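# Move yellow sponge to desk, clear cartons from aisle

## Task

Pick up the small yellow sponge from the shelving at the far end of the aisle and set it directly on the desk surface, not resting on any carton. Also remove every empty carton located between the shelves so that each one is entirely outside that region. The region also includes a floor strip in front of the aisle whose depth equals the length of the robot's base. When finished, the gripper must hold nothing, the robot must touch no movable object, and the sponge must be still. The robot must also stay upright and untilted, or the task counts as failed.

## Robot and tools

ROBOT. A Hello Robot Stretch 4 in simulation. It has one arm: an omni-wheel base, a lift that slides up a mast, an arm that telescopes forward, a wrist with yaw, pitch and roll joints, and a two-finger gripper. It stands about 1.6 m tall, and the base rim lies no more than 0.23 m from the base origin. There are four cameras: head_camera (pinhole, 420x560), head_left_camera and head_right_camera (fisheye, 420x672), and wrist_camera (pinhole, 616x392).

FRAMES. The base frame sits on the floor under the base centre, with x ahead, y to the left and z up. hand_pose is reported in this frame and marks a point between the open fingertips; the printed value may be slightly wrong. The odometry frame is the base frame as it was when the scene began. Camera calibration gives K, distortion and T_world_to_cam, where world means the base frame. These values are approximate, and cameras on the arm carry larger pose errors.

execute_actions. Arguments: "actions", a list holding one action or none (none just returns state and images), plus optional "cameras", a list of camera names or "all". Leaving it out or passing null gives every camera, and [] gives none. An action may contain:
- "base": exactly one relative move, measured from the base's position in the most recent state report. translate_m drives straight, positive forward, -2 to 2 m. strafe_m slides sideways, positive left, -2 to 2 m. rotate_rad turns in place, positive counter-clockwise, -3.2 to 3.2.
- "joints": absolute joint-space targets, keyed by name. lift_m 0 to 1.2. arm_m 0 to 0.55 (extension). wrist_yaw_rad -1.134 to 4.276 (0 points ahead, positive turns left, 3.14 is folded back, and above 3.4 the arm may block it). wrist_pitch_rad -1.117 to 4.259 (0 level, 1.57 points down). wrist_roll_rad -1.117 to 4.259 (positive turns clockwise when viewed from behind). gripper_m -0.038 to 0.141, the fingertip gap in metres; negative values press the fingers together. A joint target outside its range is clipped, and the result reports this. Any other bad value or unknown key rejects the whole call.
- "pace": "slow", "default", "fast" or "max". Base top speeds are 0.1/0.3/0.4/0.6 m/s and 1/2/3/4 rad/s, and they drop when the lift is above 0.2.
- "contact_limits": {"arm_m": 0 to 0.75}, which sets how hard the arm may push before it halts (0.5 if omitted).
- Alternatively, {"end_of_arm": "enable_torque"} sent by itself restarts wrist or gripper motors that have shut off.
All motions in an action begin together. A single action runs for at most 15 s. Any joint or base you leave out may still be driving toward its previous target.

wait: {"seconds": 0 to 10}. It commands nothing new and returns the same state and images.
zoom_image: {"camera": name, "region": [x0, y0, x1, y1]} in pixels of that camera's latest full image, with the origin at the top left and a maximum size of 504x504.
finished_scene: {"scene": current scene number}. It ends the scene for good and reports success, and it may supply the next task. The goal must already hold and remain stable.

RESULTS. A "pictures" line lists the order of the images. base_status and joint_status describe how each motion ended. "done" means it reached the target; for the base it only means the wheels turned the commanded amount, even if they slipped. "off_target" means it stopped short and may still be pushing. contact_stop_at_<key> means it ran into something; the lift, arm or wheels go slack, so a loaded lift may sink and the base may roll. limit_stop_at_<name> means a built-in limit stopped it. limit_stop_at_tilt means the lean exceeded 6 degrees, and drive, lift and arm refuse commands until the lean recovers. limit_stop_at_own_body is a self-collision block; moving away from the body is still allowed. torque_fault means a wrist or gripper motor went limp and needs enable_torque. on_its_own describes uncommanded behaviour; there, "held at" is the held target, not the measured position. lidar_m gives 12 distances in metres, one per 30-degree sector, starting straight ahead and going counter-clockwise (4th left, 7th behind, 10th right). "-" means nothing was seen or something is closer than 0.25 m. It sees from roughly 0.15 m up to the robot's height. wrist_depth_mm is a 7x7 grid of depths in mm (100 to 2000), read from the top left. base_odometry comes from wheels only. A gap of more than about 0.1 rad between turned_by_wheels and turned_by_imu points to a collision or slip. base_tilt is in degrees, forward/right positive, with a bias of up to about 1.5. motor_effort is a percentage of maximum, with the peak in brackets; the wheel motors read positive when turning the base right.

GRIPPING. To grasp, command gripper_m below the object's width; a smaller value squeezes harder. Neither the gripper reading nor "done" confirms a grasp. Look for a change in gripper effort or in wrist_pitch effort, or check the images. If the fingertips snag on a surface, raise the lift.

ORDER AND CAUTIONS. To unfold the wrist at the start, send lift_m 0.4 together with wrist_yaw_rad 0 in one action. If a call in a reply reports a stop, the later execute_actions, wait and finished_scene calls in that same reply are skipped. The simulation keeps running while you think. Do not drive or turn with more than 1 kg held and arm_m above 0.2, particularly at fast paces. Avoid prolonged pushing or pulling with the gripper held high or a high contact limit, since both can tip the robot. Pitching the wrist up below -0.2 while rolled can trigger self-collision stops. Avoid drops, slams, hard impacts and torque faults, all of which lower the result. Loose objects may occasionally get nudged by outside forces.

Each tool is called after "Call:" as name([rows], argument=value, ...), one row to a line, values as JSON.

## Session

Call:
execute_actions(actions=[])

Scene clock: 0.00 s.
base_odometry: x=+0.000 y=+0.000 heading=+0.000 (m, m, rad; odometry frame)
turned_by_wheels: +0.000 (rad since the last result)
turned_by_imu: +0.000 (rad since the last result)
base_tilt: forward=+0.6 right=-0.3 (deg)
lidar_m: 1.29 2.12 1.44 1.37 1.42 0.82 0.77 0.80 1.12 2.33 2.36 1.38
base_status: not commanded
joint_positions: lift_m=+0.286 arm_m=-0.001 wrist_yaw_rad=+3.186 wrist_pitch_rad=+0.001 wrist_roll_rad=-0.005 gripper_m=+0.057
joint_status: not commanded
motor_effort: lift_m=+18 arm_m=-1 wrist_yaw_rad=+0 wrist_pitch_rad=-5 wrist_roll_rad=-1 gripper_m=-3 wheel_0=+0 wheel_1=-1 wheel_2=+0 (%)
hand_pose: x=-0.1218 y=+0.0747 z=+0.4640 quat_wxyz=(-0.022, -0.001, -0.003, +1.000) (m; base frame)
wrist_depth_mm: - 111 135 891 1808 - 1863 / - 110 136 891 1808 - 1863 / - 121 146 904 1808 - 1863 / 140 139 904 904 1863 - 1808 / 1397 - 904 904 1921 - 1863 / 931 1205 917 904 201 1499 1618 / 236 1008 917 - 1098 1025 1078
pictures: head_camera, head_left_camera, head_right_camera, wrist_camera
camera_calibration (this result's frames):
wrist_camera: T_world_to_cam=[[-0.0543156, 0.997481, 0.0456256, -0.102177], [0.0604071, 0.0488918, -0.996976, 0.509795], [-0.996695, -0.0513952, -0.0629105, 0.141122], [0, 0, 0, 1]] pos_world=[0.104311, 0.0842481, 0.521794]
Images, in order (width x height): head_camera 420x560, head_left_camera 420x672, head_right_camera 420x672, wrist_camera 616x392.

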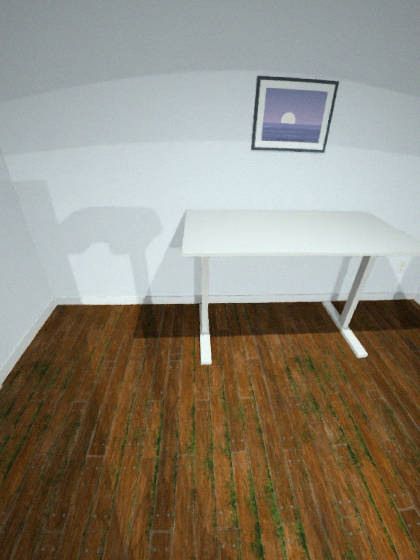

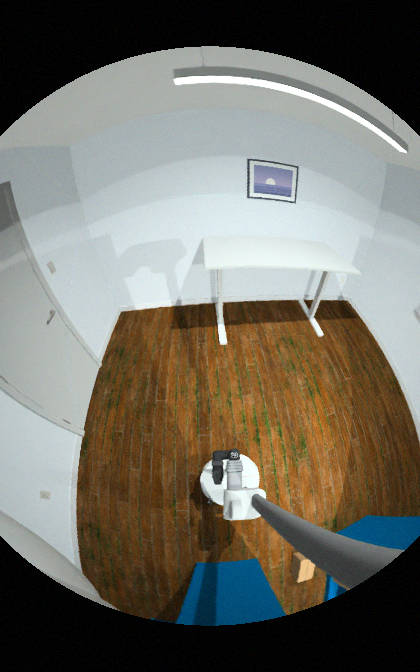

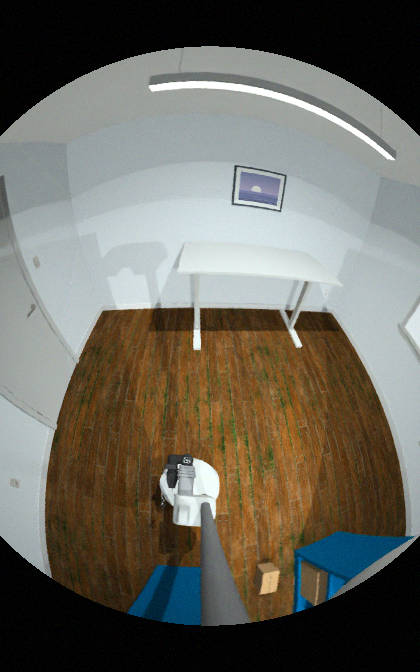

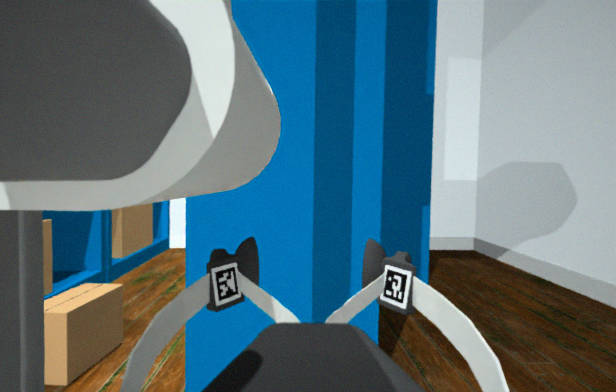

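Call:
execute_actions([
  {"base":{"rotate_rad":3.1},"joints":{"lift_m":0.4,"wrist_yaw_rad":0}},
])

Scene clock: 2.97 s.
base_odometry: x=+0.000 y=+0.000 heading=+3.099 (m, m, rad; odometry frame)
turned_by_wheels: +3.099 (rad since the last result)
turned_by_imu: +3.115 (rad since the last result)
base_tilt: forward=+0.6 right=-0.3 (deg)
lidar_m: 0.75 0.80 1.11 2.30 2.34 1.39 1.36 2.14 1.46 1.38 1.41 1.80
base_status: done
joint_positions: lift_m=+0.400 arm_m=-0.001 wrist_yaw_rad=+0.001 wrist_pitch_rad=+0.002 wrist_roll_rad=-0.005 gripper_m=+0.057
joint_status: all done
motor_effort: lift_m=+20(17) arm_m=-1(1) wrist_yaw_rad=-1(8) wrist_pitch_rad=-5(5) wrist_roll_rad=+1(1) gripper_m=-3(1) wheel_0=-3(8) wheel_1=-2(6) wheel_2=-2(10) (%)
hand_pose: x=+0.4588 y=-0.0872 z=+0.5777 quat_wxyz=(+1.000, -0.003, +0.001, +0.000) (m; base frame)
wrist_depth_mm: 1336 539 554 564 1537 - 1661 / 1499 539 564 574 1464 - 1661 / - 544 559 580 1537 - 1618 / 1430 554 564 580 1537 - 1661 / 1397 549 559 585 1576 - 1708 / 1464 564 559 580 200 1808 1661 / 1205 564 580 - 1366 1229 1336
pictures: head_camera, head_left_camera, head_right_camera, wrist_camera
camera_calibration (this result's frames):
wrist_camera: T_world_to_cam=[[0.0110227, -0.998898, 0.0456251, -0.11849], [-0.062523, -0.0462271, -0.996972, 0.644061], [0.997983, 0.00813669, -0.0629637, -0.191378], [0, 0, 0, 1]] pos_world=[0.232566, -0.0870291, 0.635467]
Images, in order (width x height): head_camera 420x560, head_left_camera 420x672, head_right_camera 420x672, wrist_camera 616x392.

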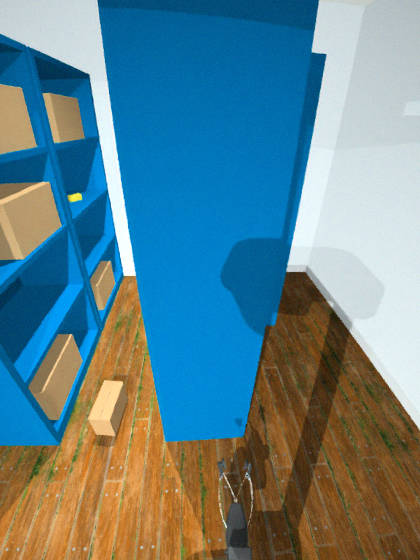

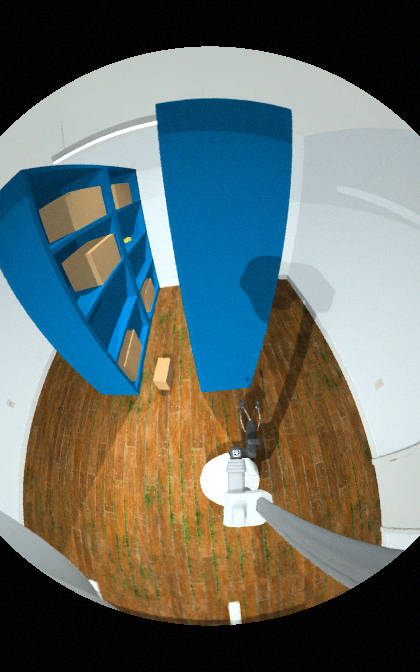

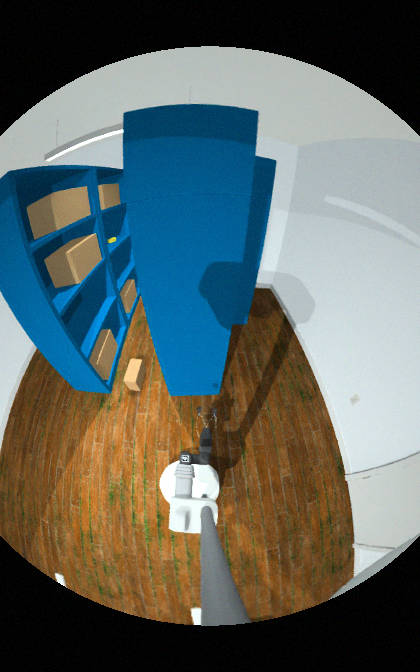

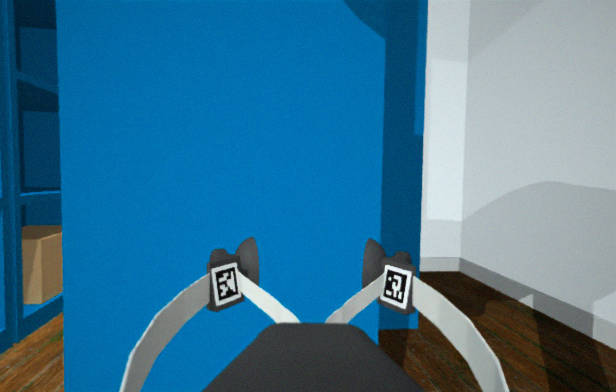

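Call:
execute_actions([
  {"base":{"strafe_m":0.6},"joints":{"wrist_pitch_rad":0.9,"gripper_m":0.141}},
])

Scene clock: 6.50 s.
base_odometry: x=-0.025 y=-0.600 heading=+3.099 (m, m, rad; odometry frame)
turned_by_wheels: +0.000 (rad since the last result)
turned_by_imu: +0.001 (rad since the last result)
base_tilt: forward=+0.6 right=-0.3 (deg)
lidar_m: 0.78 0.73 0.94 1.69 1.74 1.47 1.38 1.39 2.12 1.98 2.01 0.84
base_status: done
joint_positions: lift_m=+0.400 arm_m=-0.001 wrist_yaw_rad=+0.000 wrist_pitch_rad=+0.901 wrist_roll_rad=-0.005 gripper_m=+0.141
joint_status: all done
motor_effort: lift_m=+20(20) arm_m=-1(1) wrist_yaw_rad=+1(1) wrist_pitch_rad=-2(3) wrist_roll_rad=-1(0) gripper_m=+1(4) wheel_0=-1(10) wheel_1=+0(10) wheel_2=+0(0) (%)
hand_pose: x=+0.3494 y=-0.0874 z=+0.3519 quat_wxyz=(+0.900, -0.002, +0.436, +0.001) (m; base frame)
wrist_depth_mm: 525 842 917 946 946 603 580 / 574 798 707 842 831 676 676 / 654 723 741 750 759 741 741 / 683 683 691 683 683 683 691 / 634 609 615 634 621 621 621 / 569 549 549 164 549 554 580 / 525 521 530 - 525 530 525
pictures: head_camera, head_left_camera, head_right_camera, wrist_camera
camera_calibration (this result's frames):
wrist_camera: T_world_to_cam=[[0.0424117, -0.998896, 0.020221, -0.109149], [-0.819655, -0.0463599, -0.570979, 0.526725], [0.571286, 0.00764194, -0.820716, 0.319363], [0, 0, 0, 1]] pos_world=[0.253914, -0.08705, 0.565062]
Images, in order (width x height): head_camera 420x560, head_left_camera 420x672, head_right_camera 420x672, wrist_camera 616x392.

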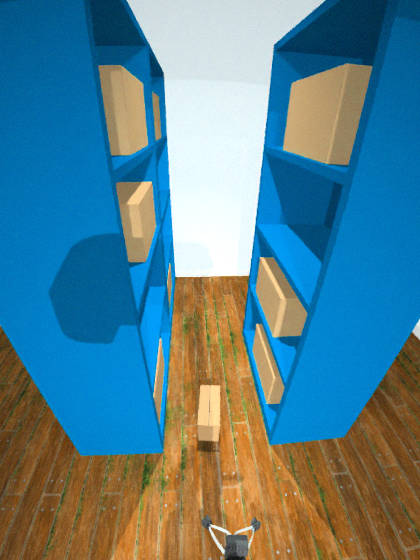

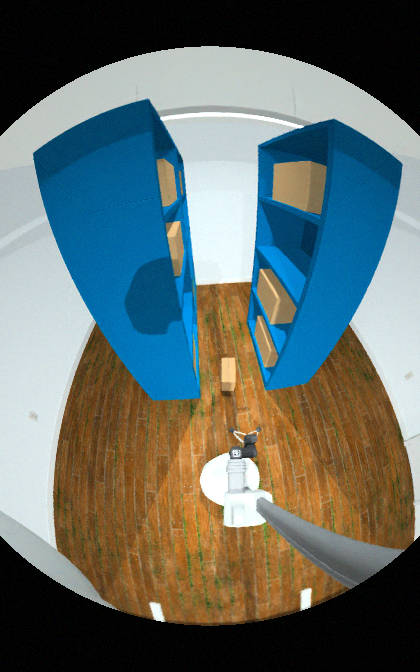

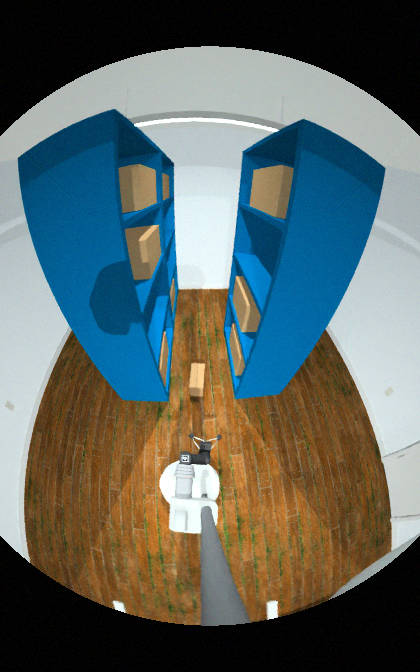

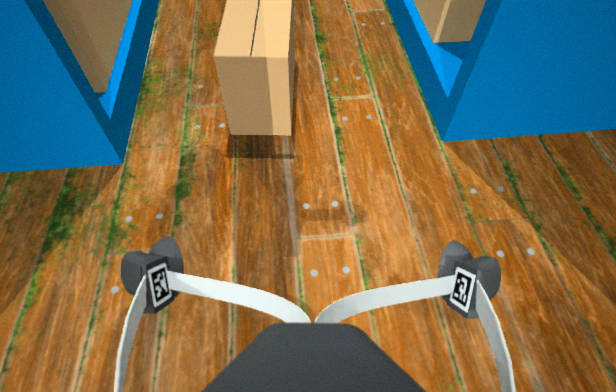

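Call:
execute_actions([
  {"base":{"strafe_m":0.1},"joints":{"lift_m":0.14,"arm_m":0.25}},
], cameras=["wrist_camera"])

Call:
execute_actions([
  {"joints":{"arm_m":0.54}},
], cameras=["head_camera","wrist_camera"])

Scene clock: 8.97 s.
base_odometry: x=-0.030 y=-0.699 heading=+3.099 (m, m, rad; odometry frame)
turned_by_wheels: +0.000 (rad since the last result)
turned_by_imu: +0.000 (rad since the last result)
base_tilt: forward=+0.7 right=-0.3 (deg)
lidar_m: 0.71 0.71 1.76 1.61 1.62 1.47 1.38 1.39 2.25 2.08 1.15 0.89
base_status: done
joint_positions: lift_m=+0.140 arm_m=+0.249 wrist_yaw_rad=+0.000 wrist_pitch_rad=+0.901 wrist_roll_rad=-0.005 gripper_m=+0.141
joint_status: all done
motor_effort: lift_m=+16(22) arm_m=+4(5) wrist_yaw_rad=+1(1) wrist_pitch_rad=-2(3) wrist_roll_rad=+1(0) gripper_m=+2(2) wheel_0=+0(8) wheel_1=+1(7) wheel_2=+0(1) (%)
hand_pose: x=+0.5992 y=-0.0874 z=+0.0922 quat_wxyz=(+0.900, -0.002, +0.436, +0.001) (m; base frame)
wrist_depth_mm: 394 521 517 319 500 530 512 / 373 459 459 359 436 462 462 / 362 404 410 399 410 413 410 / 357 366 366 366 368 370 373 / 334 327 332 332 336 334 336 / 303 296 296 165 297 297 309 / 282 282 286 - 286 285 285
pictures: wrist_camera
camera_calibration (this result's frames):
wrist_camera: T_world_to_cam=[[0.0423726, -0.998897, 0.0202165, -0.114476], [-0.819716, -0.0463261, -0.570893, 0.583226], [0.5712, 0.00761839, -0.820775, -0.0364749], [0, 0, 0, 1]] pos_world=[0.503765, -0.0870534, 0.305336]
Images, in order (width x height): wrist_camera 616x392.

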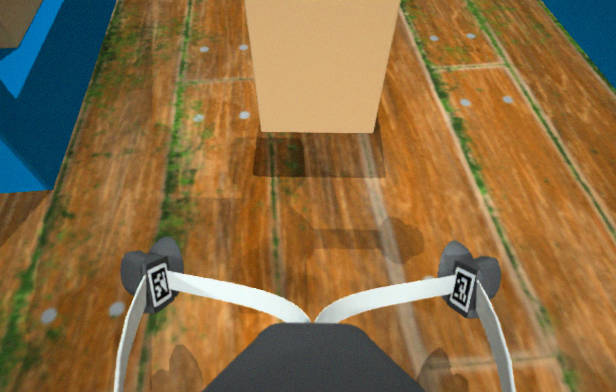

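Scene clock: 10.97 s.
base_odometry: x=-0.030 y=-0.699 heading=+3.099 (m, m, rad; odometry frame)
turned_by_wheels: +0.000 (rad since the last result)
turned_by_imu: +0.000 (rad since the last result)
base_tilt: forward=+0.7 right=-0.3 (deg)
lidar_m: 0.71 0.73 1.77 1.61 1.63 1.48 1.39 1.41 2.24 2.07 1.14 0.89
base_status: not commanded
joint_positions: lift_m=+0.140 arm_m=+0.539 wrist_yaw_rad=+0.000 wrist_pitch_rad=+0.902 wrist_roll_rad=-0.005 gripper_m=+0.141
joint_status: all done
motor_effort: lift_m=+16(16) arm_m=+5(5) wrist_yaw_rad=+1(2) wrist_pitch_rad=-3(4) wrist_roll_rad=+0(1) gripper_m=+0(0) wheel_0=-1(0) wheel_1=+1(1) wheel_2=-1(0) (%)
hand_pose: x=+0.8891 y=-0.0874 z=+0.0921 quat_wxyz=(+0.900, -0.002, +0.436, +0.001) (m; base frame)
wrist_depth_mm: 427 525 216 211 213 530 488 / 421 455 189 183 184 462 452 / 392 407 163 163 164 402 410 / 364 364 147 147 149 154 370 / 330 327 167 168 173 324 334 / 306 294 239 165 232 294 306 / 279 281 281 - 286 282 283
pictures: head_camera, wrist_camera
camera_calibration (this result's frames):
wrist_camera: T_world_to_cam=[[0.0420761, -0.99891, 0.0201887, -0.126544], [-0.819865, -0.0460686, -0.570701, 0.820977], [0.571009, 0.00746094, -0.82091, -0.201936], [0, 0, 0, 1]] pos_world=[0.793722, -0.0870784, 0.305317]
Images, in order (width x height): head_camera 420x560, wrist_camera 616x392.

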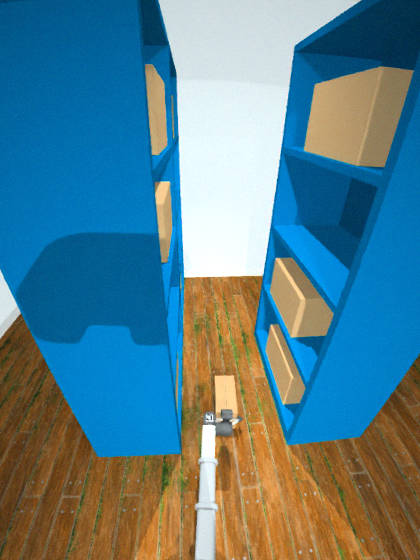

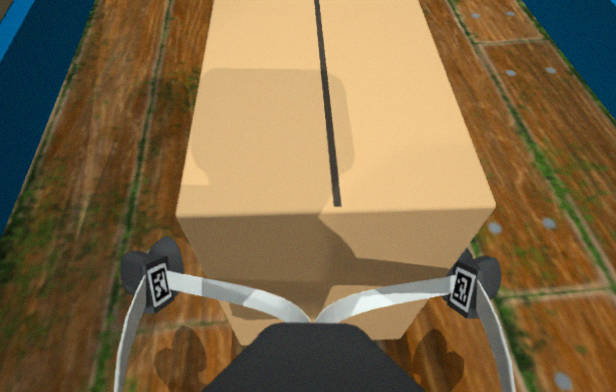

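Call:
execute_actions([
  {"joints":{"gripper_m":0.04}},
], cameras=[])

Call:
execute_actions([
  {"joints":{"lift_m":0.3,"arm_m":0.0}},
], cameras=["wrist_camera"])

Call:
execute_actions([
  {"base":{"rotate_rad":1.57}},
], cameras=[])

Call:
execute_actions([
  {"joints":{"lift_m":0.145,"arm_m":0.5}},
], cameras=[])

Call:
execute_actions([
  {"joints":{"gripper_m":0.141}},
], cameras=[])

Call:
execute_actions([
  {"joints":{"lift_m":0.45,"arm_m":0.0}},
], cameras=[])

Call:
execute_actions([
  {"base":{"rotate_rad":-1.55},"joints":{"wrist_pitch_rad":1.57,"gripper_m":0.08}},
])

Scene clock: 13.57 s.
base_odometry: x=-0.030 y=-0.699 heading=+3.099 (m, m, rad; odometry frame)
turned_by_wheels: +0.000 (rad since the last result)
turned_by_imu: +0.000 (rad since the last result)
base_tilt: forward=+0.7 right=-0.3 (deg)
lidar_m: 0.71 0.71 1.76 1.59 1.62 1.49 1.41 1.42 2.24 2.08 1.14 0.87
base_status: not commanded
joint_positions: lift_m=+0.140 arm_m=+0.539 wrist_yaw_rad=+0.000 wrist_pitch_rad=+0.902 wrist_roll_rad=-0.005 gripper_m=+0.041
joint_status: all done
motor_effort: lift_m=+16(16) arm_m=+4(5) wrist_yaw_rad=+2(2) wrist_pitch_rad=-6(7) wrist_roll_rad=-1(1) gripper_m=-25(26) wheel_0=+0(0) wheel_1=+1(1) wheel_2=+0(0) (%)
hand_pose: x=+0.8889 y=-0.0874 z=+0.0920 quat_wxyz=(+0.900, -0.002, +0.436, +0.001) (m; base frame)
wrist_depth_mm: 427 521 182 182 182 525 488 / 421 459 157 157 158 445 452 / 392 394 138 138 139 389 410 / 362 351 126 126 126 129 366 / 330 325 150 149 148 327 334 / 303 177 183 184 182 177 306 / 281 281 282 - 277 283 278
pictures: none
No camera images: the call's "cameras" was empty. Leave "cameras" out to get every camera's image.

Scene clock: 16.20 s.
base_odometry: x=-0.030 y=-0.699 heading=+3.099 (m, m, rad; odometry frame)
turned_by_wheels: +0.000 (rad since the last result)
turned_by_imu: +0.000 (rad since the last result)
base_tilt: forward=+0.7 right=-0.3 (deg)
lidar_m: 0.36 0.72 1.75 1.59 1.65 1.48 1.39 1.42 2.23 2.09 1.13 0.40
base_status: not commanded
joint_positions: lift_m=+0.300 arm_m=+0.001 wrist_yaw_rad=+0.000 wrist_pitch_rad=+0.903 wrist_roll_rad=-0.005 gripper_m=+0.041
joint_status: all done
motor_effort: lift_m=+21(16) arm_m=-3(5) wrist_yaw_rad=+2(1) wrist_pitch_rad=-7(7) wrist_roll_rad=-1(1) gripper_m=-24(23) wheel_0=-1(0) wheel_1=+1(1) wheel_2=+0(0) (%)
hand_pose: x=+0.3503 y=-0.0874 z=+0.2515 quat_wxyz=(+0.900, -0.002, +0.436, +0.001) (m; base frame)
wrist_depth_mm: 496 609 182 181 182 759 585 / 554 580 156 157 158 691 654 / 603 609 138 138 138 597 634 / 564 530 126 126 126 129 559 / 504 504 150 149 149 500 508 / 469 178 184 183 183 177 469 / 430 433 439 - 424 433 436
pictures: wrist_camera
camera_calibration (this result's frames):
wrist_camera: T_world_to_cam=[[0.0420712, -0.998912, 0.0201337, -0.107081], [-0.820611, -0.0460429, -0.569629, 0.470182], [0.569936, 0.00744307, -0.821655, 0.237102], [0, 0, 0, 1]] pos_world=[0.255208, -0.087081, 0.464802]
Images, in order (width x height): wrist_camera 616x392.

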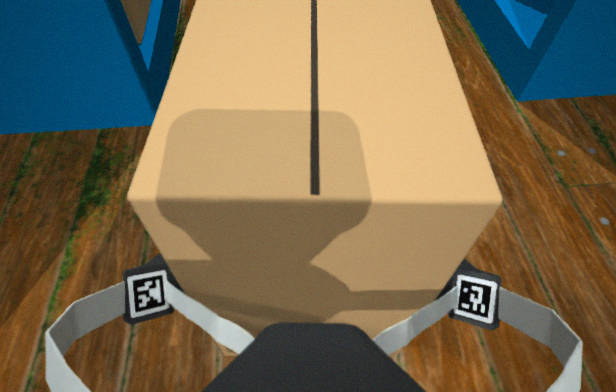

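Scene clock: 18.27 s.
base_odometry: x=-0.030 y=-0.699 heading=-1.614 (m, m, rad; odometry frame)
turned_by_wheels: +1.570 (rad since the last result)
turned_by_imu: +1.578 (rad since the last result)
base_tilt: forward=+0.6 right=-0.3 (deg)
lidar_m: 0.37 1.64 1.47 1.36 1.39 2.21 2.09 1.15 0.91 0.72 0.69 0.39
base_status: done
joint_positions: lift_m=+0.300 arm_m=+0.001 wrist_yaw_rad=+0.000 wrist_pitch_rad=+0.903 wrist_roll_rad=-0.005 gripper_m=+0.041
joint_status: not commanded
motor_effort: lift_m=+20(21) arm_m=-4(4) wrist_yaw_rad=+1(1) wrist_pitch_rad=-6(7) wrist_roll_rad=-2(1) gripper_m=-24(23) wheel_0=-2(8) wheel_1=+0(5) wheel_2=-2(10) (%)
hand_pose: x=+0.3504 y=-0.0874 z=+0.2517 quat_wxyz=(+0.900, -0.002, +0.436, +0.001) (m; base frame)
wrist_depth_mm: 788 809 182 182 182 798 809 / 699 699 157 157 157 691 699 / 627 609 138 138 139 603 621 / 559 535 126 126 126 129 564 / 508 504 150 149 148 504 512 / 469 177 184 184 182 177 469 / 430 433 430 - 430 433 430
pictures: none
No camera images: the call's "cameras" was empty. Leave "cameras" out to get every camera's image.

Scene clock: 20.80 s.
base_odometry: x=-0.030 y=-0.699 heading=-1.614 (m, m, rad; odometry frame)
turned_by_wheels: +0.000 (rad since the last result)
turned_by_imu: +0.000 (rad since the last result)
base_tilt: forward=+0.6 right=-0.3 (deg)
lidar_m: 0.86 1.61 1.47 1.37 1.39 2.22 2.08 1.15 0.89 0.71 0.72 1.76
base_status: not commanded
joint_positions: lift_m=+0.145 arm_m=+0.499 wrist_yaw_rad=+0.000 wrist_pitch_rad=+0.903 wrist_roll_rad=-0.005 gripper_m=+0.041
joint_status: all done
motor_effort: lift_m=+16(18) arm_m=+4(4) wrist_yaw_rad=+1(1) wrist_pitch_rad=-6(6) wrist_roll_rad=-2(1) gripper_m=-27(24) wheel_0=-2(2) wheel_1=+0(0) wheel_2=-2(2) (%)
hand_pose: x=+0.8489 y=-0.0874 z=+0.0969 quat_wxyz=(+0.900, -0.002, +0.436, +0.001) (m; base frame)
wrist_depth_mm: 525 525 182 182 182 535 539 / 466 459 156 157 157 455 466 / 410 402 138 138 138 397 413 / 370 355 126 126 126 129 375 / 338 332 150 150 148 332 342 / 309 178 184 183 183 177 312 / 283 283 285 - 279 287 283
pictures: none
No camera images: the call's "cameras" was empty. Leave "cameras" out to get every camera's image.

Scene clock: 22.80 s.
base_odometry: x=-0.030 y=-0.699 heading=-1.614 (m, m, rad; odometry frame)
turned_by_wheels: +0.000 (rad since the last result)
turned_by_imu: +0.000 (rad since the last result)
base_tilt: forward=+0.6 right=-0.3 (deg)
lidar_m: 0.86 1.64 1.49 1.35 1.39 2.22 2.08 1.15 0.91 0.71 0.72 1.75
base_status: not commanded
joint_positions: lift_m=+0.145 arm_m=+0.499 wrist_yaw_rad=+0.000 wrist_pitch_rad=+0.902 wrist_roll_rad=-0.005 gripper_m=+0.141
joint_status: all done
motor_effort: lift_m=+16(16) arm_m=+5(4) wrist_yaw_rad=+1(1) wrist_pitch_rad=-4(7) wrist_roll_rad=+0(1) gripper_m=-2(22) wheel_0=-1(2) wheel_1=+0(0) wheel_2=-2(2) (%)
hand_pose: x=+0.8491 y=-0.0874 z=+0.0971 quat_wxyz=(+0.900, -0.002, +0.436, +0.001) (m; base frame)
wrist_depth_mm: 525 530 226 220 227 535 539 / 462 462 191 192 191 469 466 / 410 413 170 170 171 418 415 / 370 370 154 153 153 368 377 / 338 330 177 177 177 334 340 / 309 300 256 165 237 301 314 / 286 285 290 - 287 286 287
pictures: none
No camera images: the call's "cameras" was empty. Leave "cameras" out to get every camera's image.

Scene clock: 25.33 s.
base_odometry: x=-0.030 y=-0.699 heading=-1.614 (m, m, rad; odometry frame)
turned_by_wheels: +0.000 (rad since the last result)
turned_by_imu: +0.000 (rad since the last result)
base_tilt: forward=+0.6 right=-0.3 (deg)
lidar_m: 0.81 1.62 1.46 1.35 1.38 2.23 2.09 1.15 0.91 0.70 0.72 1.75
base_status: not commanded
joint_positions: lift_m=+0.450 arm_m=+0.001 wrist_yaw_rad=+0.000 wrist_pitch_rad=+0.902 wrist_roll_rad=-0.005 gripper_m=+0.141
joint_status: all done
motor_effort: lift_m=+21(19) arm_m=-4(7) wrist_yaw_rad=+2(1) wrist_pitch_rad=-3(4) wrist_roll_rad=-1(0) gripper_m=+1(0) wheel_0=-2(2) wheel_1=+0(0) wheel_2=-2(2) (%)
hand_pose: x=+0.3506 y=-0.0874 z=+0.4018 quat_wxyz=(+0.900, -0.002, +0.436, +0.001) (m; base frame)
wrist_depth_mm: 1042 1060 1078 778 1060 1060 1078 / 931 931 931 741 946 931 946 / 820 809 831 798 842 842 820 / 750 741 750 741 750 750 750 / 676 661 676 683 683 676 683 / 615 597 591 164 603 603 627 / 569 569 585 - 574 574 569
pictures: none
No camera images: the call's "cameras" was empty. Leave "cameras" out to get every camera's image.

Scene clock: 27.37 s.
base_odometry: x=-0.030 y=-0.699 heading=+3.119 (m, m, rad; odometry frame)
turned_by_wheels: -1.550 (rad since the last result)
turned_by_imu: -1.558 (rad since the last result)
base_tilt: forward=+0.6 right=-0.3 (deg)
lidar_m: 0.71 0.72 1.74 0.81 1.65 1.49 1.41 1.41 2.25 2.08 1.12 0.89
base_status: done
joint_positions: lift_m=+0.450 arm_m=+0.001 wrist_yaw_rad=+0.000 wrist_pitch_rad=+1.570 wrist_roll_rad=-0.005 gripper_m=+0.080
joint_status: all done
motor_effort: lift_m=+20(21) arm_m=-4(5) wrist_yaw_rad=+1(2) wrist_pitch_rad=+1(5) wrist_roll_rad=-1(1) gripper_m=-1(2) wheel_0=+1(7) wheel_1=+0(8) wheel_2=+2(7) (%)
hand_pose: x=+0.1718 y=-0.0874 z=+0.3397 quat_wxyz=(+0.707, -0.002, +0.707, +0.002) (m; base frame)
wrist_depth_mm: 549 554 549 549 554 559 549 / 559 554 559 559 549 559 559 / 564 554 559 559 559 559 559 / 559 564 387 569 564 569 564 / 574 357 353 353 418 564 564 / 370 357 357 355 229 574 574 / 359 357 359 - 375 574 580
pictures: head_camera, head_left_camera, head_right_camera, wrist_camera
camera_calibration (this result's frames):
wrist_camera: T_world_to_cam=[[0.0455696, -0.998908, -0.0103044, -0.0915843], [-0.997115, -0.0461097, 0.0602879, 0.190306], [-0.0606972, 0.00752743, -0.998128, 0.579566], [0, 0, 0, 1]] pos_world=[0.229108, -0.087072, 0.566064]
Images, in order (width x height): head_camera 420x560, head_left_camera 420x672, head_right_camera 420x672, wrist_camera 616x392.

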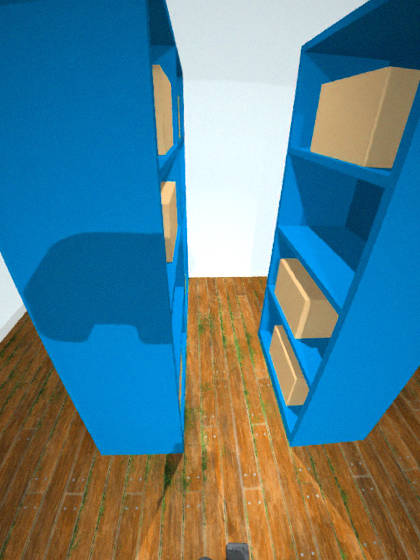

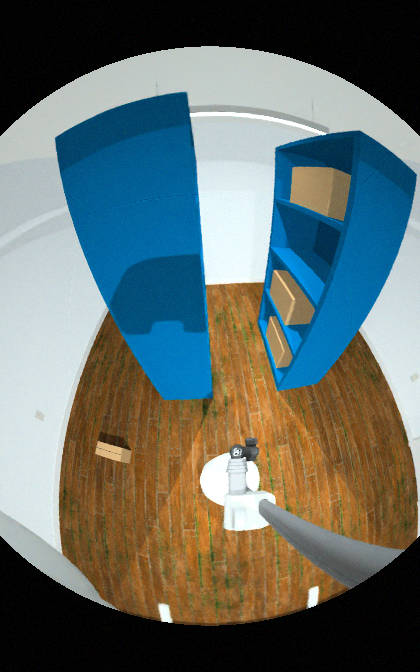

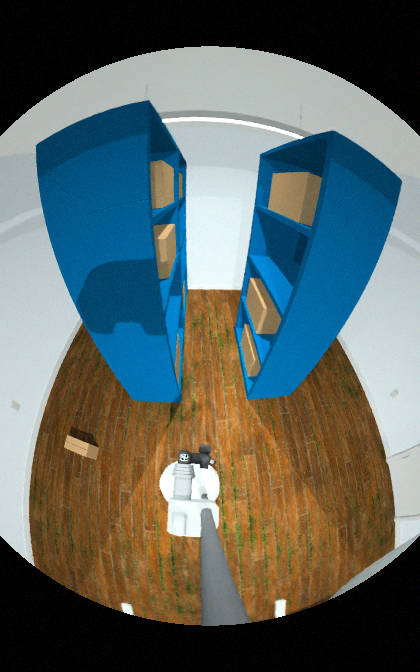

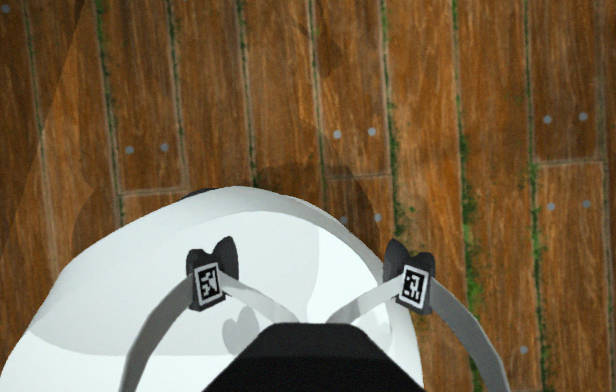

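Call:
execute_actions([
  {"base":{"strafe_m":-0.16}},
], cameras=[])

Call:
execute_actions([
  {"base":{"translate_m":0.65}},
], cameras=["head_camera","head_left_camera"])

Scene clock: 29.53 s.
base_odometry: x=-0.026 y=-0.539 heading=+3.120 (m, m, rad; odometry frame)
turned_by_wheels: +0.000 (rad since the last result)
turned_by_imu: +0.000 (rad since the last result)
base_tilt: forward=+0.6 right=-0.3 (deg)
lidar_m: 1.08 0.75 0.96 0.96 1.80 1.43 1.38 1.40 2.07 1.92 1.96 0.81
base_status: done
joint_positions: lift_m=+0.450 arm_m=+0.001 wrist_yaw_rad=+0.000 wrist_pitch_rad=+1.570 wrist_roll_rad=-0.005 gripper_m=+0.080
joint_status: not commanded
motor_effort: lift_m=+19(19) arm_m=-4(4) wrist_yaw_rad=+2(1) wrist_pitch_rad=+1(1) wrist_roll_rad=-1(1) gripper_m=-2(3) wheel_0=+1(9) wheel_1=+2(7) wheel_2=+1(1) (%)
hand_pose: x=+0.1718 y=-0.0874 z=+0.3397 quat_wxyz=(+0.707, -0.002, +0.707, +0.002) (m; base frame)
wrist_depth_mm: 549 554 549 549 549 559 549 / 559 559 559 559 559 559 559 / 564 564 564 559 554 559 559 / 564 569 389 564 564 569 569 / 564 357 353 355 424 564 564 / 370 357 353 353 229 574 564 / 359 359 357 - 373 574 574
pictures: none
No camera images: the call's "cameras" was empty. Leave "cameras" out to get every camera's image.

Scene clock: 33.17 s.
base_odometry: x=-0.676 y=-0.525 heading=+3.120 (m, m, rad; odometry frame)
turned_by_wheels: +0.000 (rad since the last result)
turned_by_imu: -0.003 (rad since the last result)
base_tilt: forward=+0.6 right=-0.3 (deg)
lidar_m: 0.91 0.44 0.29 0.28 1.08 2.38 2.41 2.41 2.03 0.52 0.30 0.40
base_status: done
joint_positions: lift_m=+0.450 arm_m=+0.001 wrist_yaw_rad=+0.000 wrist_pitch_rad=+1.570 wrist_roll_rad=-0.005 gripper_m=+0.080
joint_status: not commanded
motor_effort: lift_m=+19(19) arm_m=-4(4) wrist_yaw_rad=+1(1) wrist_pitch_rad=+1(1) wrist_roll_rad=-2(2) gripper_m=-3(3) wheel_0=+3(7) wheel_1=+1(8) wheel_2=+2(11) (%)
hand_pose: x=+0.1718 y=-0.0874 z=+0.3397 quat_wxyz=(+0.707, -0.002, +0.707, +0.002) (m; base frame)
wrist_depth_mm: 564 554 549 554 554 480 347 / 554 554 554 554 549 480 466 / 559 554 559 559 559 488 488 / 564 559 387 569 564 492 488 / 554 355 353 353 421 530 379 / 368 359 353 355 228 574 574 / 362 359 359 - 375 574 580
pictures: head_camera, head_left_camera
Images, in order (width x height): head_camera 420x560, head_left_camera 420x672.

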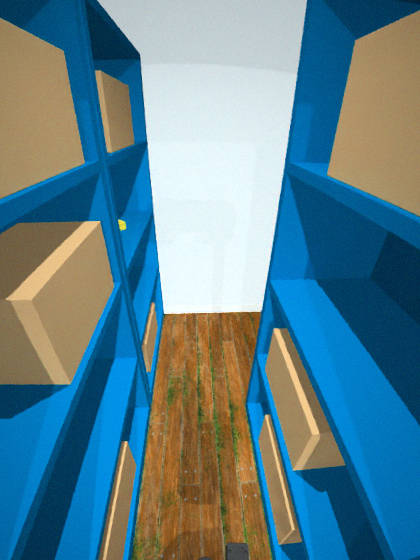

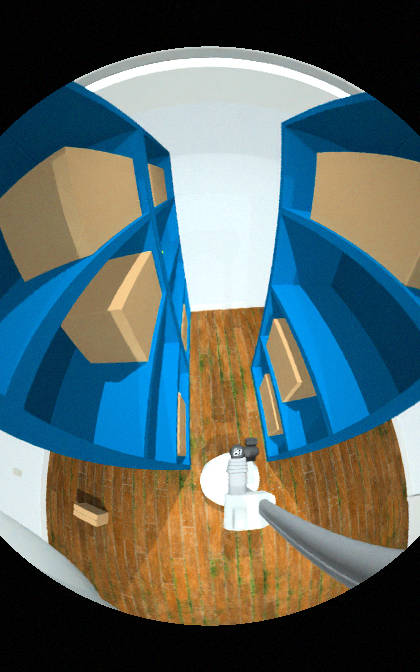

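Centred. Continue.

Call:
execute_actions([
  {"base":{"translate_m":0.75}},
], cameras=["head_camera","head_left_camera","head_right_camera"])

Scene clock: 37.27 s.
base_odometry: x=-1.426 y=-0.509 heading=+3.120 (m, m, rad; odometry frame)
turned_by_wheels: +0.000 (rad since the last result)
turned_by_imu: -0.004 (rad since the last result)
base_tilt: forward=+0.6 right=-0.4 (deg)
lidar_m: 1.17 0.53 0.35 0.33 0.34 0.45 3.22 0.37 0.26 0.25 0.25 0.31
base_status: done
joint_positions: lift_m=+0.450 arm_m=+0.001 wrist_yaw_rad=+0.000 wrist_pitch_rad=+1.570 wrist_roll_rad=-0.005 gripper_m=+0.080
joint_status: not commanded
motor_effort: lift_m=+19(19) arm_m=-4(4) wrist_yaw_rad=+1(1) wrist_pitch_rad=+1(1) wrist_roll_rad=+0(1) gripper_m=+0(0) wheel_0=+2(7) wheel_1=+0(7) wheel_2=+0(11) (%)
hand_pose: x=+0.1718 y=-0.0874 z=+0.3397 quat_wxyz=(+0.707, -0.002, +0.707, +0.002) (m; base frame)
wrist_depth_mm: 559 554 554 549 549 544 554 / 559 554 559 559 559 554 559 / 564 564 559 564 564 347 255 / 569 554 387 564 564 488 488 / 569 357 353 355 424 496 488 / 368 357 357 355 229 500 492 / 359 359 359 - 375 445 415
pictures: head_camera, head_left_camera, head_right_camera
Images, in order (width x height): head_camera 420x560, head_left_camera 420x672, head_right_camera 420x672.

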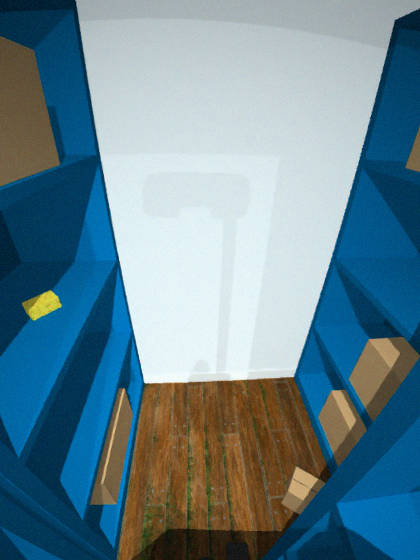

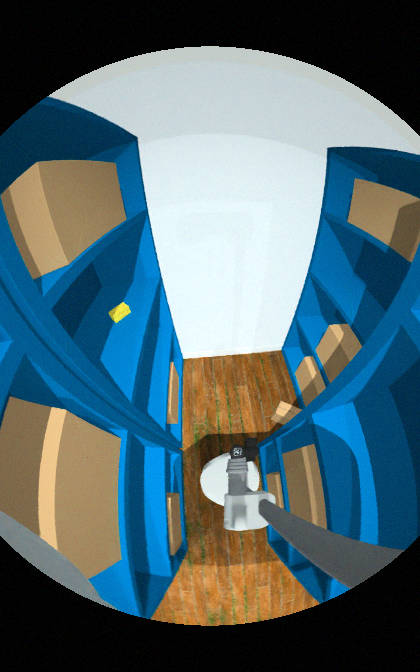

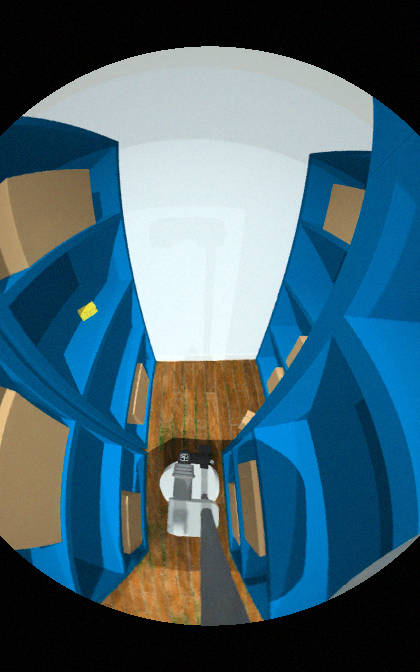

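Call:
execute_actions([
  {"base":{"strafe_m":0.035}},
], cameras=[])

Call:
execute_actions([
  {"base":{"translate_m":0.35}},
], cameras=["head_camera","head_right_camera"])

Scene clock: 38.53 s.
base_odometry: x=-1.426 y=-0.544 heading=+3.120 (m, m, rad; odometry frame)
turned_by_wheels: +0.000 (rad since the last result)
turned_by_imu: +0.000 (rad since the last result)
base_tilt: forward=+0.6 right=-0.3 (deg)
lidar_m: 1.18 0.49 0.31 0.29 0.30 0.41 3.61 0.43 0.30 0.25 0.26 0.37
base_status: done
joint_positions: lift_m=+0.450 arm_m=+0.001 wrist_yaw_rad=+0.000 wrist_pitch_rad=+1.570 wrist_roll_rad=-0.005 gripper_m=+0.080
joint_status: not commanded
motor_effort: lift_m=+19(19) arm_m=-4(4) wrist_yaw_rad=+1(2) wrist_pitch_rad=+1(2) wrist_roll_rad=+0(0) gripper_m=+1(3) wheel_0=-1(9) wheel_1=+0(8) wheel_2=+0(1) (%)
hand_pose: x=+0.1718 y=-0.0874 z=+0.3397 quat_wxyz=(+0.707, -0.002, +0.707, +0.002) (m; base frame)
wrist_depth_mm: 554 554 549 554 554 549 554 / 554 559 549 559 554 549 554 / 564 564 559 559 559 469 296 / 569 569 389 564 559 484 484 / 569 357 357 355 424 492 492 / 368 357 353 353 229 492 496 / 359 355 357 - 375 466 421
pictures: none
No camera images: the call's "cameras" was empty. Leave "cameras" out to get every camera's image.

Scene clock: 41.20 s.
base_odometry: x=-1.776 y=-0.537 heading=+3.120 (m, m, rad; odometry frame)
turned_by_wheels: +0.000 (rad since the last result)
turned_by_imu: -0.001 (rad since the last result)
base_tilt: forward=+0.6 right=-0.3 (deg)
lidar_m: 0.82 0.52 0.35 0.32 0.33 0.44 1.01 0.41 0.26 0.27 0.43 0.89
base_status: done
joint_positions: lift_m=+0.450 arm_m=+0.001 wrist_yaw_rad=+0.000 wrist_pitch_rad=+1.570 wrist_roll_rad=-0.005 gripper_m=+0.080
joint_status: not commanded
motor_effort: lift_m=+19(19) arm_m=-4(4) wrist_yaw_rad=+1(1) wrist_pitch_rad=+1(1) wrist_roll_rad=+0(1) gripper_m=-2(0) wheel_0=+3(7) wheel_1=+0(6) wheel_2=+0(9) (%)
hand_pose: x=+0.1718 y=-0.0874 z=+0.3397 quat_wxyz=(+0.707, -0.002, +0.707, +0.002) (m; base frame)
wrist_depth_mm: 559 554 549 554 549 549 549 / 554 554 554 549 554 554 554 / 564 564 559 559 564 554 564 / 574 569 389 564 569 564 530 / 569 357 353 353 421 569 559 / 370 357 357 357 229 574 574 / 359 359 355 - 377 569 569
pictures: head_camera, head_right_camera
Images, in order (width x height): head_camera 420x560, head_right_camera 420x672.

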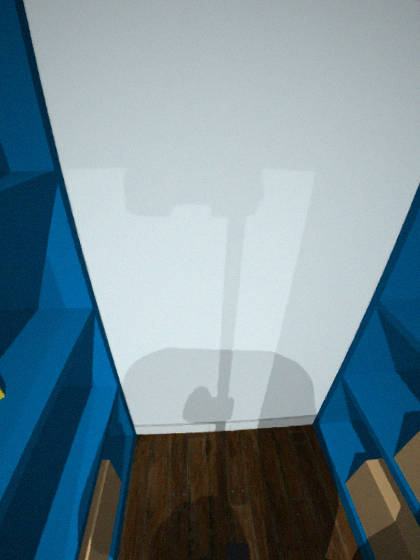

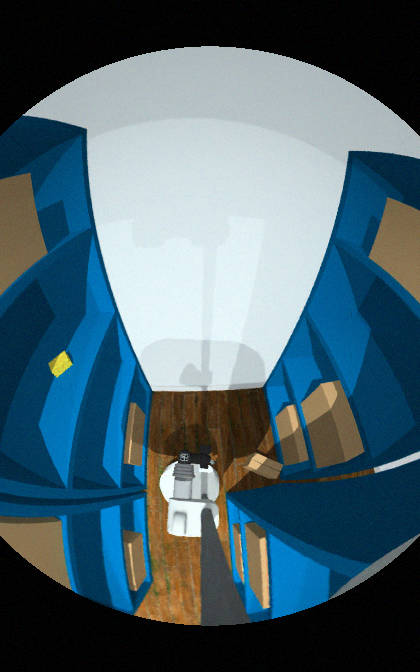

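Call:
execute_actions([
  {"base":{"translate_m":0.2}},
], cameras=[])

Call:
execute_actions([
  {"base":{"rotate_rad":-1.57},"pace":"slow"},
], cameras=["head_camera","head_left_camera","wrist_camera"])

Scene clock: 43.63 s.
base_odometry: x=-1.976 y=-0.532 heading=+3.120 (m, m, rad; odometry frame)
turned_by_wheels: +0.000 (rad since the last result)
turned_by_imu: -0.001 (rad since the last result)
base_tilt: forward=+0.7 right=-0.3 (deg)
lidar_m: 0.62 0.56 0.36 0.33 0.35 0.47 1.09 0.37 0.38 0.41 0.68 0.67
base_status: done
joint_positions: lift_m=+0.450 arm_m=+0.001 wrist_yaw_rad=+0.000 wrist_pitch_rad=+1.570 wrist_roll_rad=-0.005 gripper_m=+0.080
joint_status: not commanded
motor_effort: lift_m=+19(19) arm_m=-4(4) wrist_yaw_rad=+1(2) wrist_pitch_rad=+2(1) wrist_roll_rad=+0(1) gripper_m=+0(2) wheel_0=+1(6) wheel_1=+2(4) wheel_2=-1(10) (%)
hand_pose: x=+0.1718 y=-0.0874 z=+0.3397 quat_wxyz=(+0.707, -0.002, +0.707, +0.002) (m; base frame)
wrist_depth_mm: 554 549 554 549 549 544 554 / 554 554 564 559 559 554 559 / 564 559 559 559 559 559 554 / 569 559 392 559 559 569 559 / 569 357 353 353 421 569 564 / 370 357 355 353 229 574 564 / 362 357 362 - 375 574 504
pictures: none
No camera images: the call's "cameras" was empty. Leave "cameras" out to get every camera's image.

Scene clock: 46.50 s.
base_odometry: x=-1.976 y=-0.533 heading=+1.551 (m, m, rad; odometry frame)
turned_by_wheels: -1.569 (rad since the last result)
turned_by_imu: -1.577 (rad since the last result)
base_tilt: forward=+0.6 right=-0.4 (deg)
lidar_m: 0.39 0.68 0.67 0.62 0.57 0.37 0.34 0.36 0.47 1.07 0.38 0.35
base_status: done
joint_positions: lift_m=+0.450 arm_m=+0.001 wrist_yaw_rad=+0.000 wrist_pitch_rad=+1.570 wrist_roll_rad=-0.005 gripper_m=+0.080
joint_status: not commanded
motor_effort: lift_m=+19(19) arm_m=-4(4) wrist_yaw_rad=+1(2) wrist_pitch_rad=+1(1) wrist_roll_rad=-1(1) gripper_m=-3(3) wheel_0=+3(7) wheel_1=+3(9) wheel_2=+1(7) (%)
hand_pose: x=+0.1718 y=-0.0874 z=+0.3397 quat_wxyz=(+0.707, -0.002, +0.707, +0.002) (m; base frame)
wrist_depth_mm: 549 549 554 544 554 392 281 / 554 559 564 559 564 402 286 / 559 564 559 559 564 530 559 / 564 559 389 559 569 569 564 / 569 355 355 353 424 569 564 / 368 357 353 357 229 574 574 / 359 362 359 - 375 569 574
pictures: head_camera, head_left_camera, wrist_camera
camera_calibration (this result's frames):
wrist_camera: T_world_to_cam=[[0.0455691, -0.998908, -0.0103048, -0.091584], [-0.997115, -0.0461093, 0.0602957, 0.190302], [-0.060705, 0.00752745, -0.998127, 0.579567], [0, 0, 0, 1]] pos_world=[0.229109, -0.087072, 0.566064]
Images, in order (width x height): head_camera 420x560, head_left_camera 420x672, wrist_camera 616x392.

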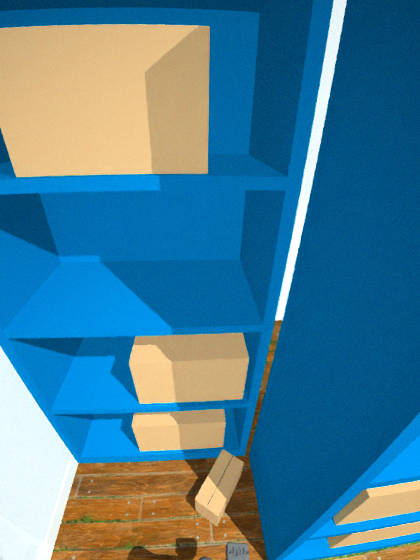

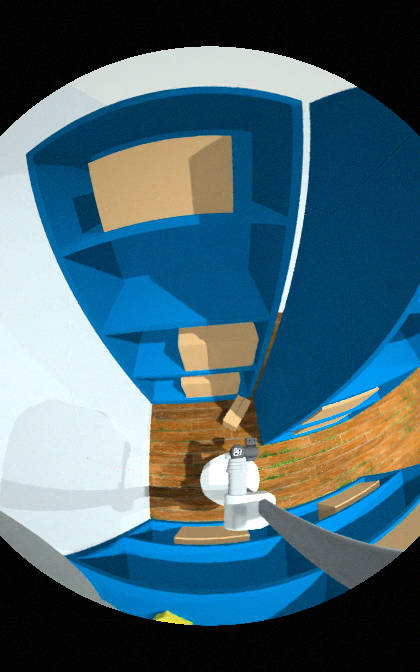

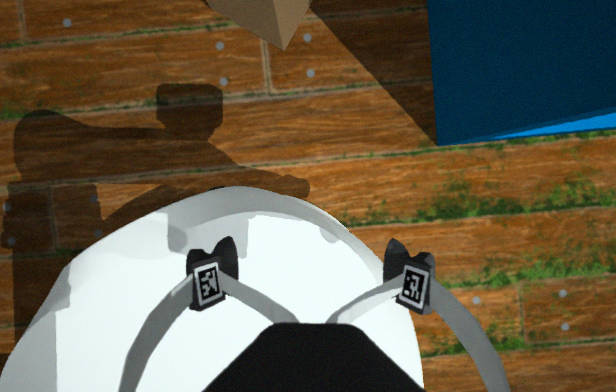

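Call:
execute_actions([
  {"joints":{"arm_m":0.36,"wrist_roll_rad":0.4,"gripper_m":0.141,"lift_m":0.36}},
], cameras=["head_camera","wrist_camera"])

Scene clock: 48.93 s.
base_odometry: x=-1.976 y=-0.533 heading=+1.551 (m, m, rad; odometry frame)
turned_by_wheels: +0.000 (rad since the last result)
turned_by_imu: +0.000 (rad since the last result)
base_tilt: forward=+0.6 right=-0.3 (deg)
lidar_m: 0.39 0.68 0.67 0.62 0.57 0.38 0.35 0.38 0.47 1.08 0.36 0.36
base_status: not commanded
joint_positions: lift_m=+0.360 arm_m=+0.359 wrist_yaw_rad=+0.000 wrist_pitch_rad=+1.570 wrist_roll_rad=+0.400 gripper_m=+0.141
joint_status: all done
motor_effort: lift_m=+16(17) arm_m=+4(5) wrist_yaw_rad=+1(1) wrist_pitch_rad=+2(1) wrist_roll_rad=+1(4) gripper_m=+1(0) wheel_0=+3(3) wheel_1=+3(3) wheel_2=+1(1) (%)
hand_pose: x=+0.5304 y=-0.0874 z=+0.2499 quat_wxyz=(+0.693, +0.140, +0.693, -0.140) (m; base frame)
wrist_depth_mm: 232 278 392 399 353 234 185 / 286 362 392 455 413 265 204 / 377 445 294 291 466 307 227 / 477 473 296 296 473 359 249 / 477 473 297 296 477 357 283 / 480 480 298 165 480 421 334 / 484 484 300 - 484 488 397
pictures: head_camera, wrist_camera
camera_calibration (this result's frames):
wrist_camera: T_world_to_cam=[[-0.351218, -0.936233, -0.0106521, 0.107188], [-0.934814, 0.35, 0.0601916, 0.554892], [-0.0526251, 0.0310981, -0.99813, 0.50954], [0, 0, 0, 1]] pos_world=[0.583182, -0.109705, 0.476329]
Images, in order (width x height): head_camera 420x560, wrist_camera 616x392.

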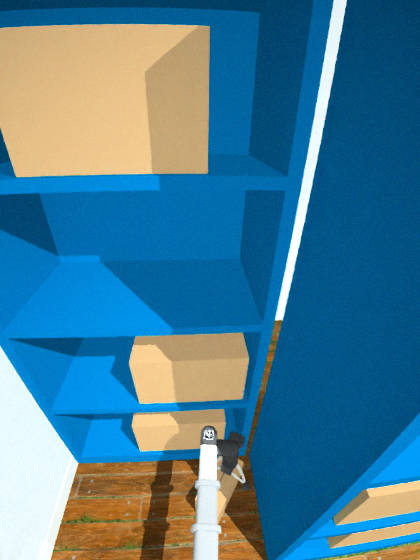

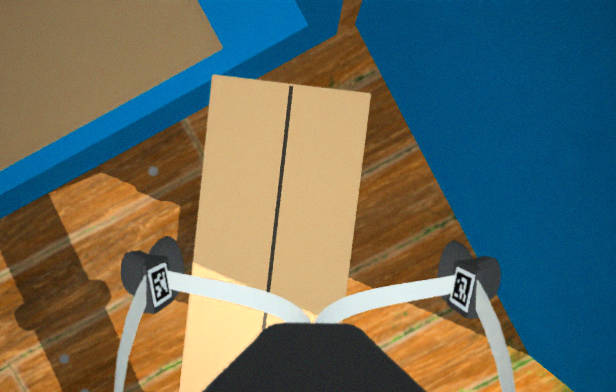

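Call:
execute_actions([
  {"base":{"strafe_m":0.03},"joints":{"wrist_roll_rad":0.48}},
], cameras=[])

Call:
execute_actions([
  {"joints":{"lift_m":0.235},"pace":"slow"},
], cameras=["wrist_camera"])

Scene clock: 50.13 s.
base_odometry: x=-2.006 y=-0.532 heading=+1.551 (m, m, rad; odometry frame)
turned_by_wheels: +0.000 (rad since the last result)
turned_by_imu: +0.000 (rad since the last result)
base_tilt: forward=+0.6 right=-0.4 (deg)
lidar_m: 0.40 0.68 0.65 0.60 0.56 0.39 0.35 0.35 0.48 1.09 0.38 0.41
base_status: done
joint_positions: lift_m=+0.360 arm_m=+0.359 wrist_yaw_rad=+0.000 wrist_pitch_rad=+1.570 wrist_roll_rad=+0.479 gripper_m=+0.141
joint_status: all done
motor_effort: lift_m=+16(16) arm_m=+5(4) wrist_yaw_rad=+1(0) wrist_pitch_rad=+1(2) wrist_roll_rad=+2(3) gripper_m=+1(1) wheel_0=-1(8) wheel_1=+0(9) wheel_2=+0(2) (%)
hand_pose: x=+0.5304 y=-0.0874 z=+0.2499 quat_wxyz=(+0.687, +0.168, +0.687, -0.168) (m; base frame)
wrist_depth_mm: 220 267 368 413 404 276 220 / 267 340 392 290 418 319 241 / 338 404 469 291 466 375 272 / 404 477 473 296 473 462 315 / 477 480 477 297 477 477 368 / 480 480 300 165 298 477 436 / 484 484 484 - 484 480 484
pictures: none
No camera images: the call's "cameras" was empty. Leave "cameras" out to get every camera's image.

Scene clock: 52.00 s.
base_odometry: x=-2.006 y=-0.532 heading=+1.551 (m, m, rad; odometry frame)
turned_by_wheels: +0.000 (rad since the last result)
turned_by_imu: +0.000 (rad since the last result)
base_tilt: forward=+0.6 right=-0.4 (deg)
lidar_m: 0.41 0.67 0.65 0.59 0.57 0.38 0.34 0.36 0.49 1.07 0.38 0.41
base_status: not commanded
joint_positions: lift_m=+0.236 arm_m=+0.359 wrist_yaw_rad=+0.000 wrist_pitch_rad=+1.571 wrist_roll_rad=+0.480 gripper_m=+0.141
joint_status: all done
motor_effort: lift_m=+9(12) arm_m=+4(4) wrist_yaw_rad=+2(1) wrist_pitch_rad=-1(1) wrist_roll_rad=+1(2) gripper_m=+0(3) wheel_0=+0(0) wheel_1=+0(0) wheel_2=+0(0) (%)
hand_pose: x=+0.5301 y=-0.0874 z=+0.1255 quat_wxyz=(+0.687, +0.168, +0.687, -0.168) (m; base frame)
wrist_depth_mm: 219 263 169 170 169 264 220 / 264 290 171 171 170 303 241 / 291 349 172 172 172 349 274 / 355 353 174 173 174 353 315 / 355 353 175 175 175 355 353 / 357 357 175 176 175 355 359 / 364 362 177 - 178 362 362
pictures: wrist_camera
camera_calibration (this result's frames):
wrist_camera: T_world_to_cam=[[-0.425381, -0.904956, -0.0102582, 0.147746], [-0.903574, 0.424038, 0.0611966, 0.551859], [-0.0510304, 0.035301, -0.998073, 0.384828], [0, 0, 0, 1]] pos_world=[0.581132, -0.11389, 0.35183]
Images, in order (width x height): wrist_camera 616x392.

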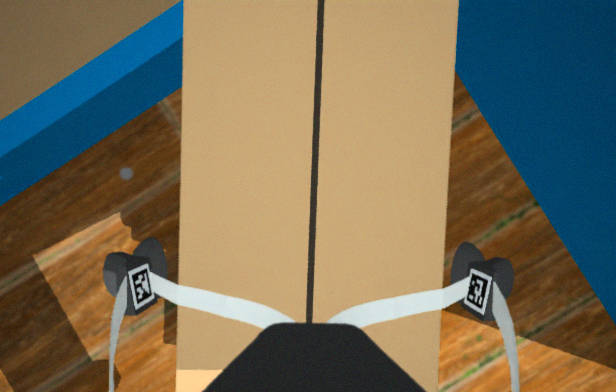

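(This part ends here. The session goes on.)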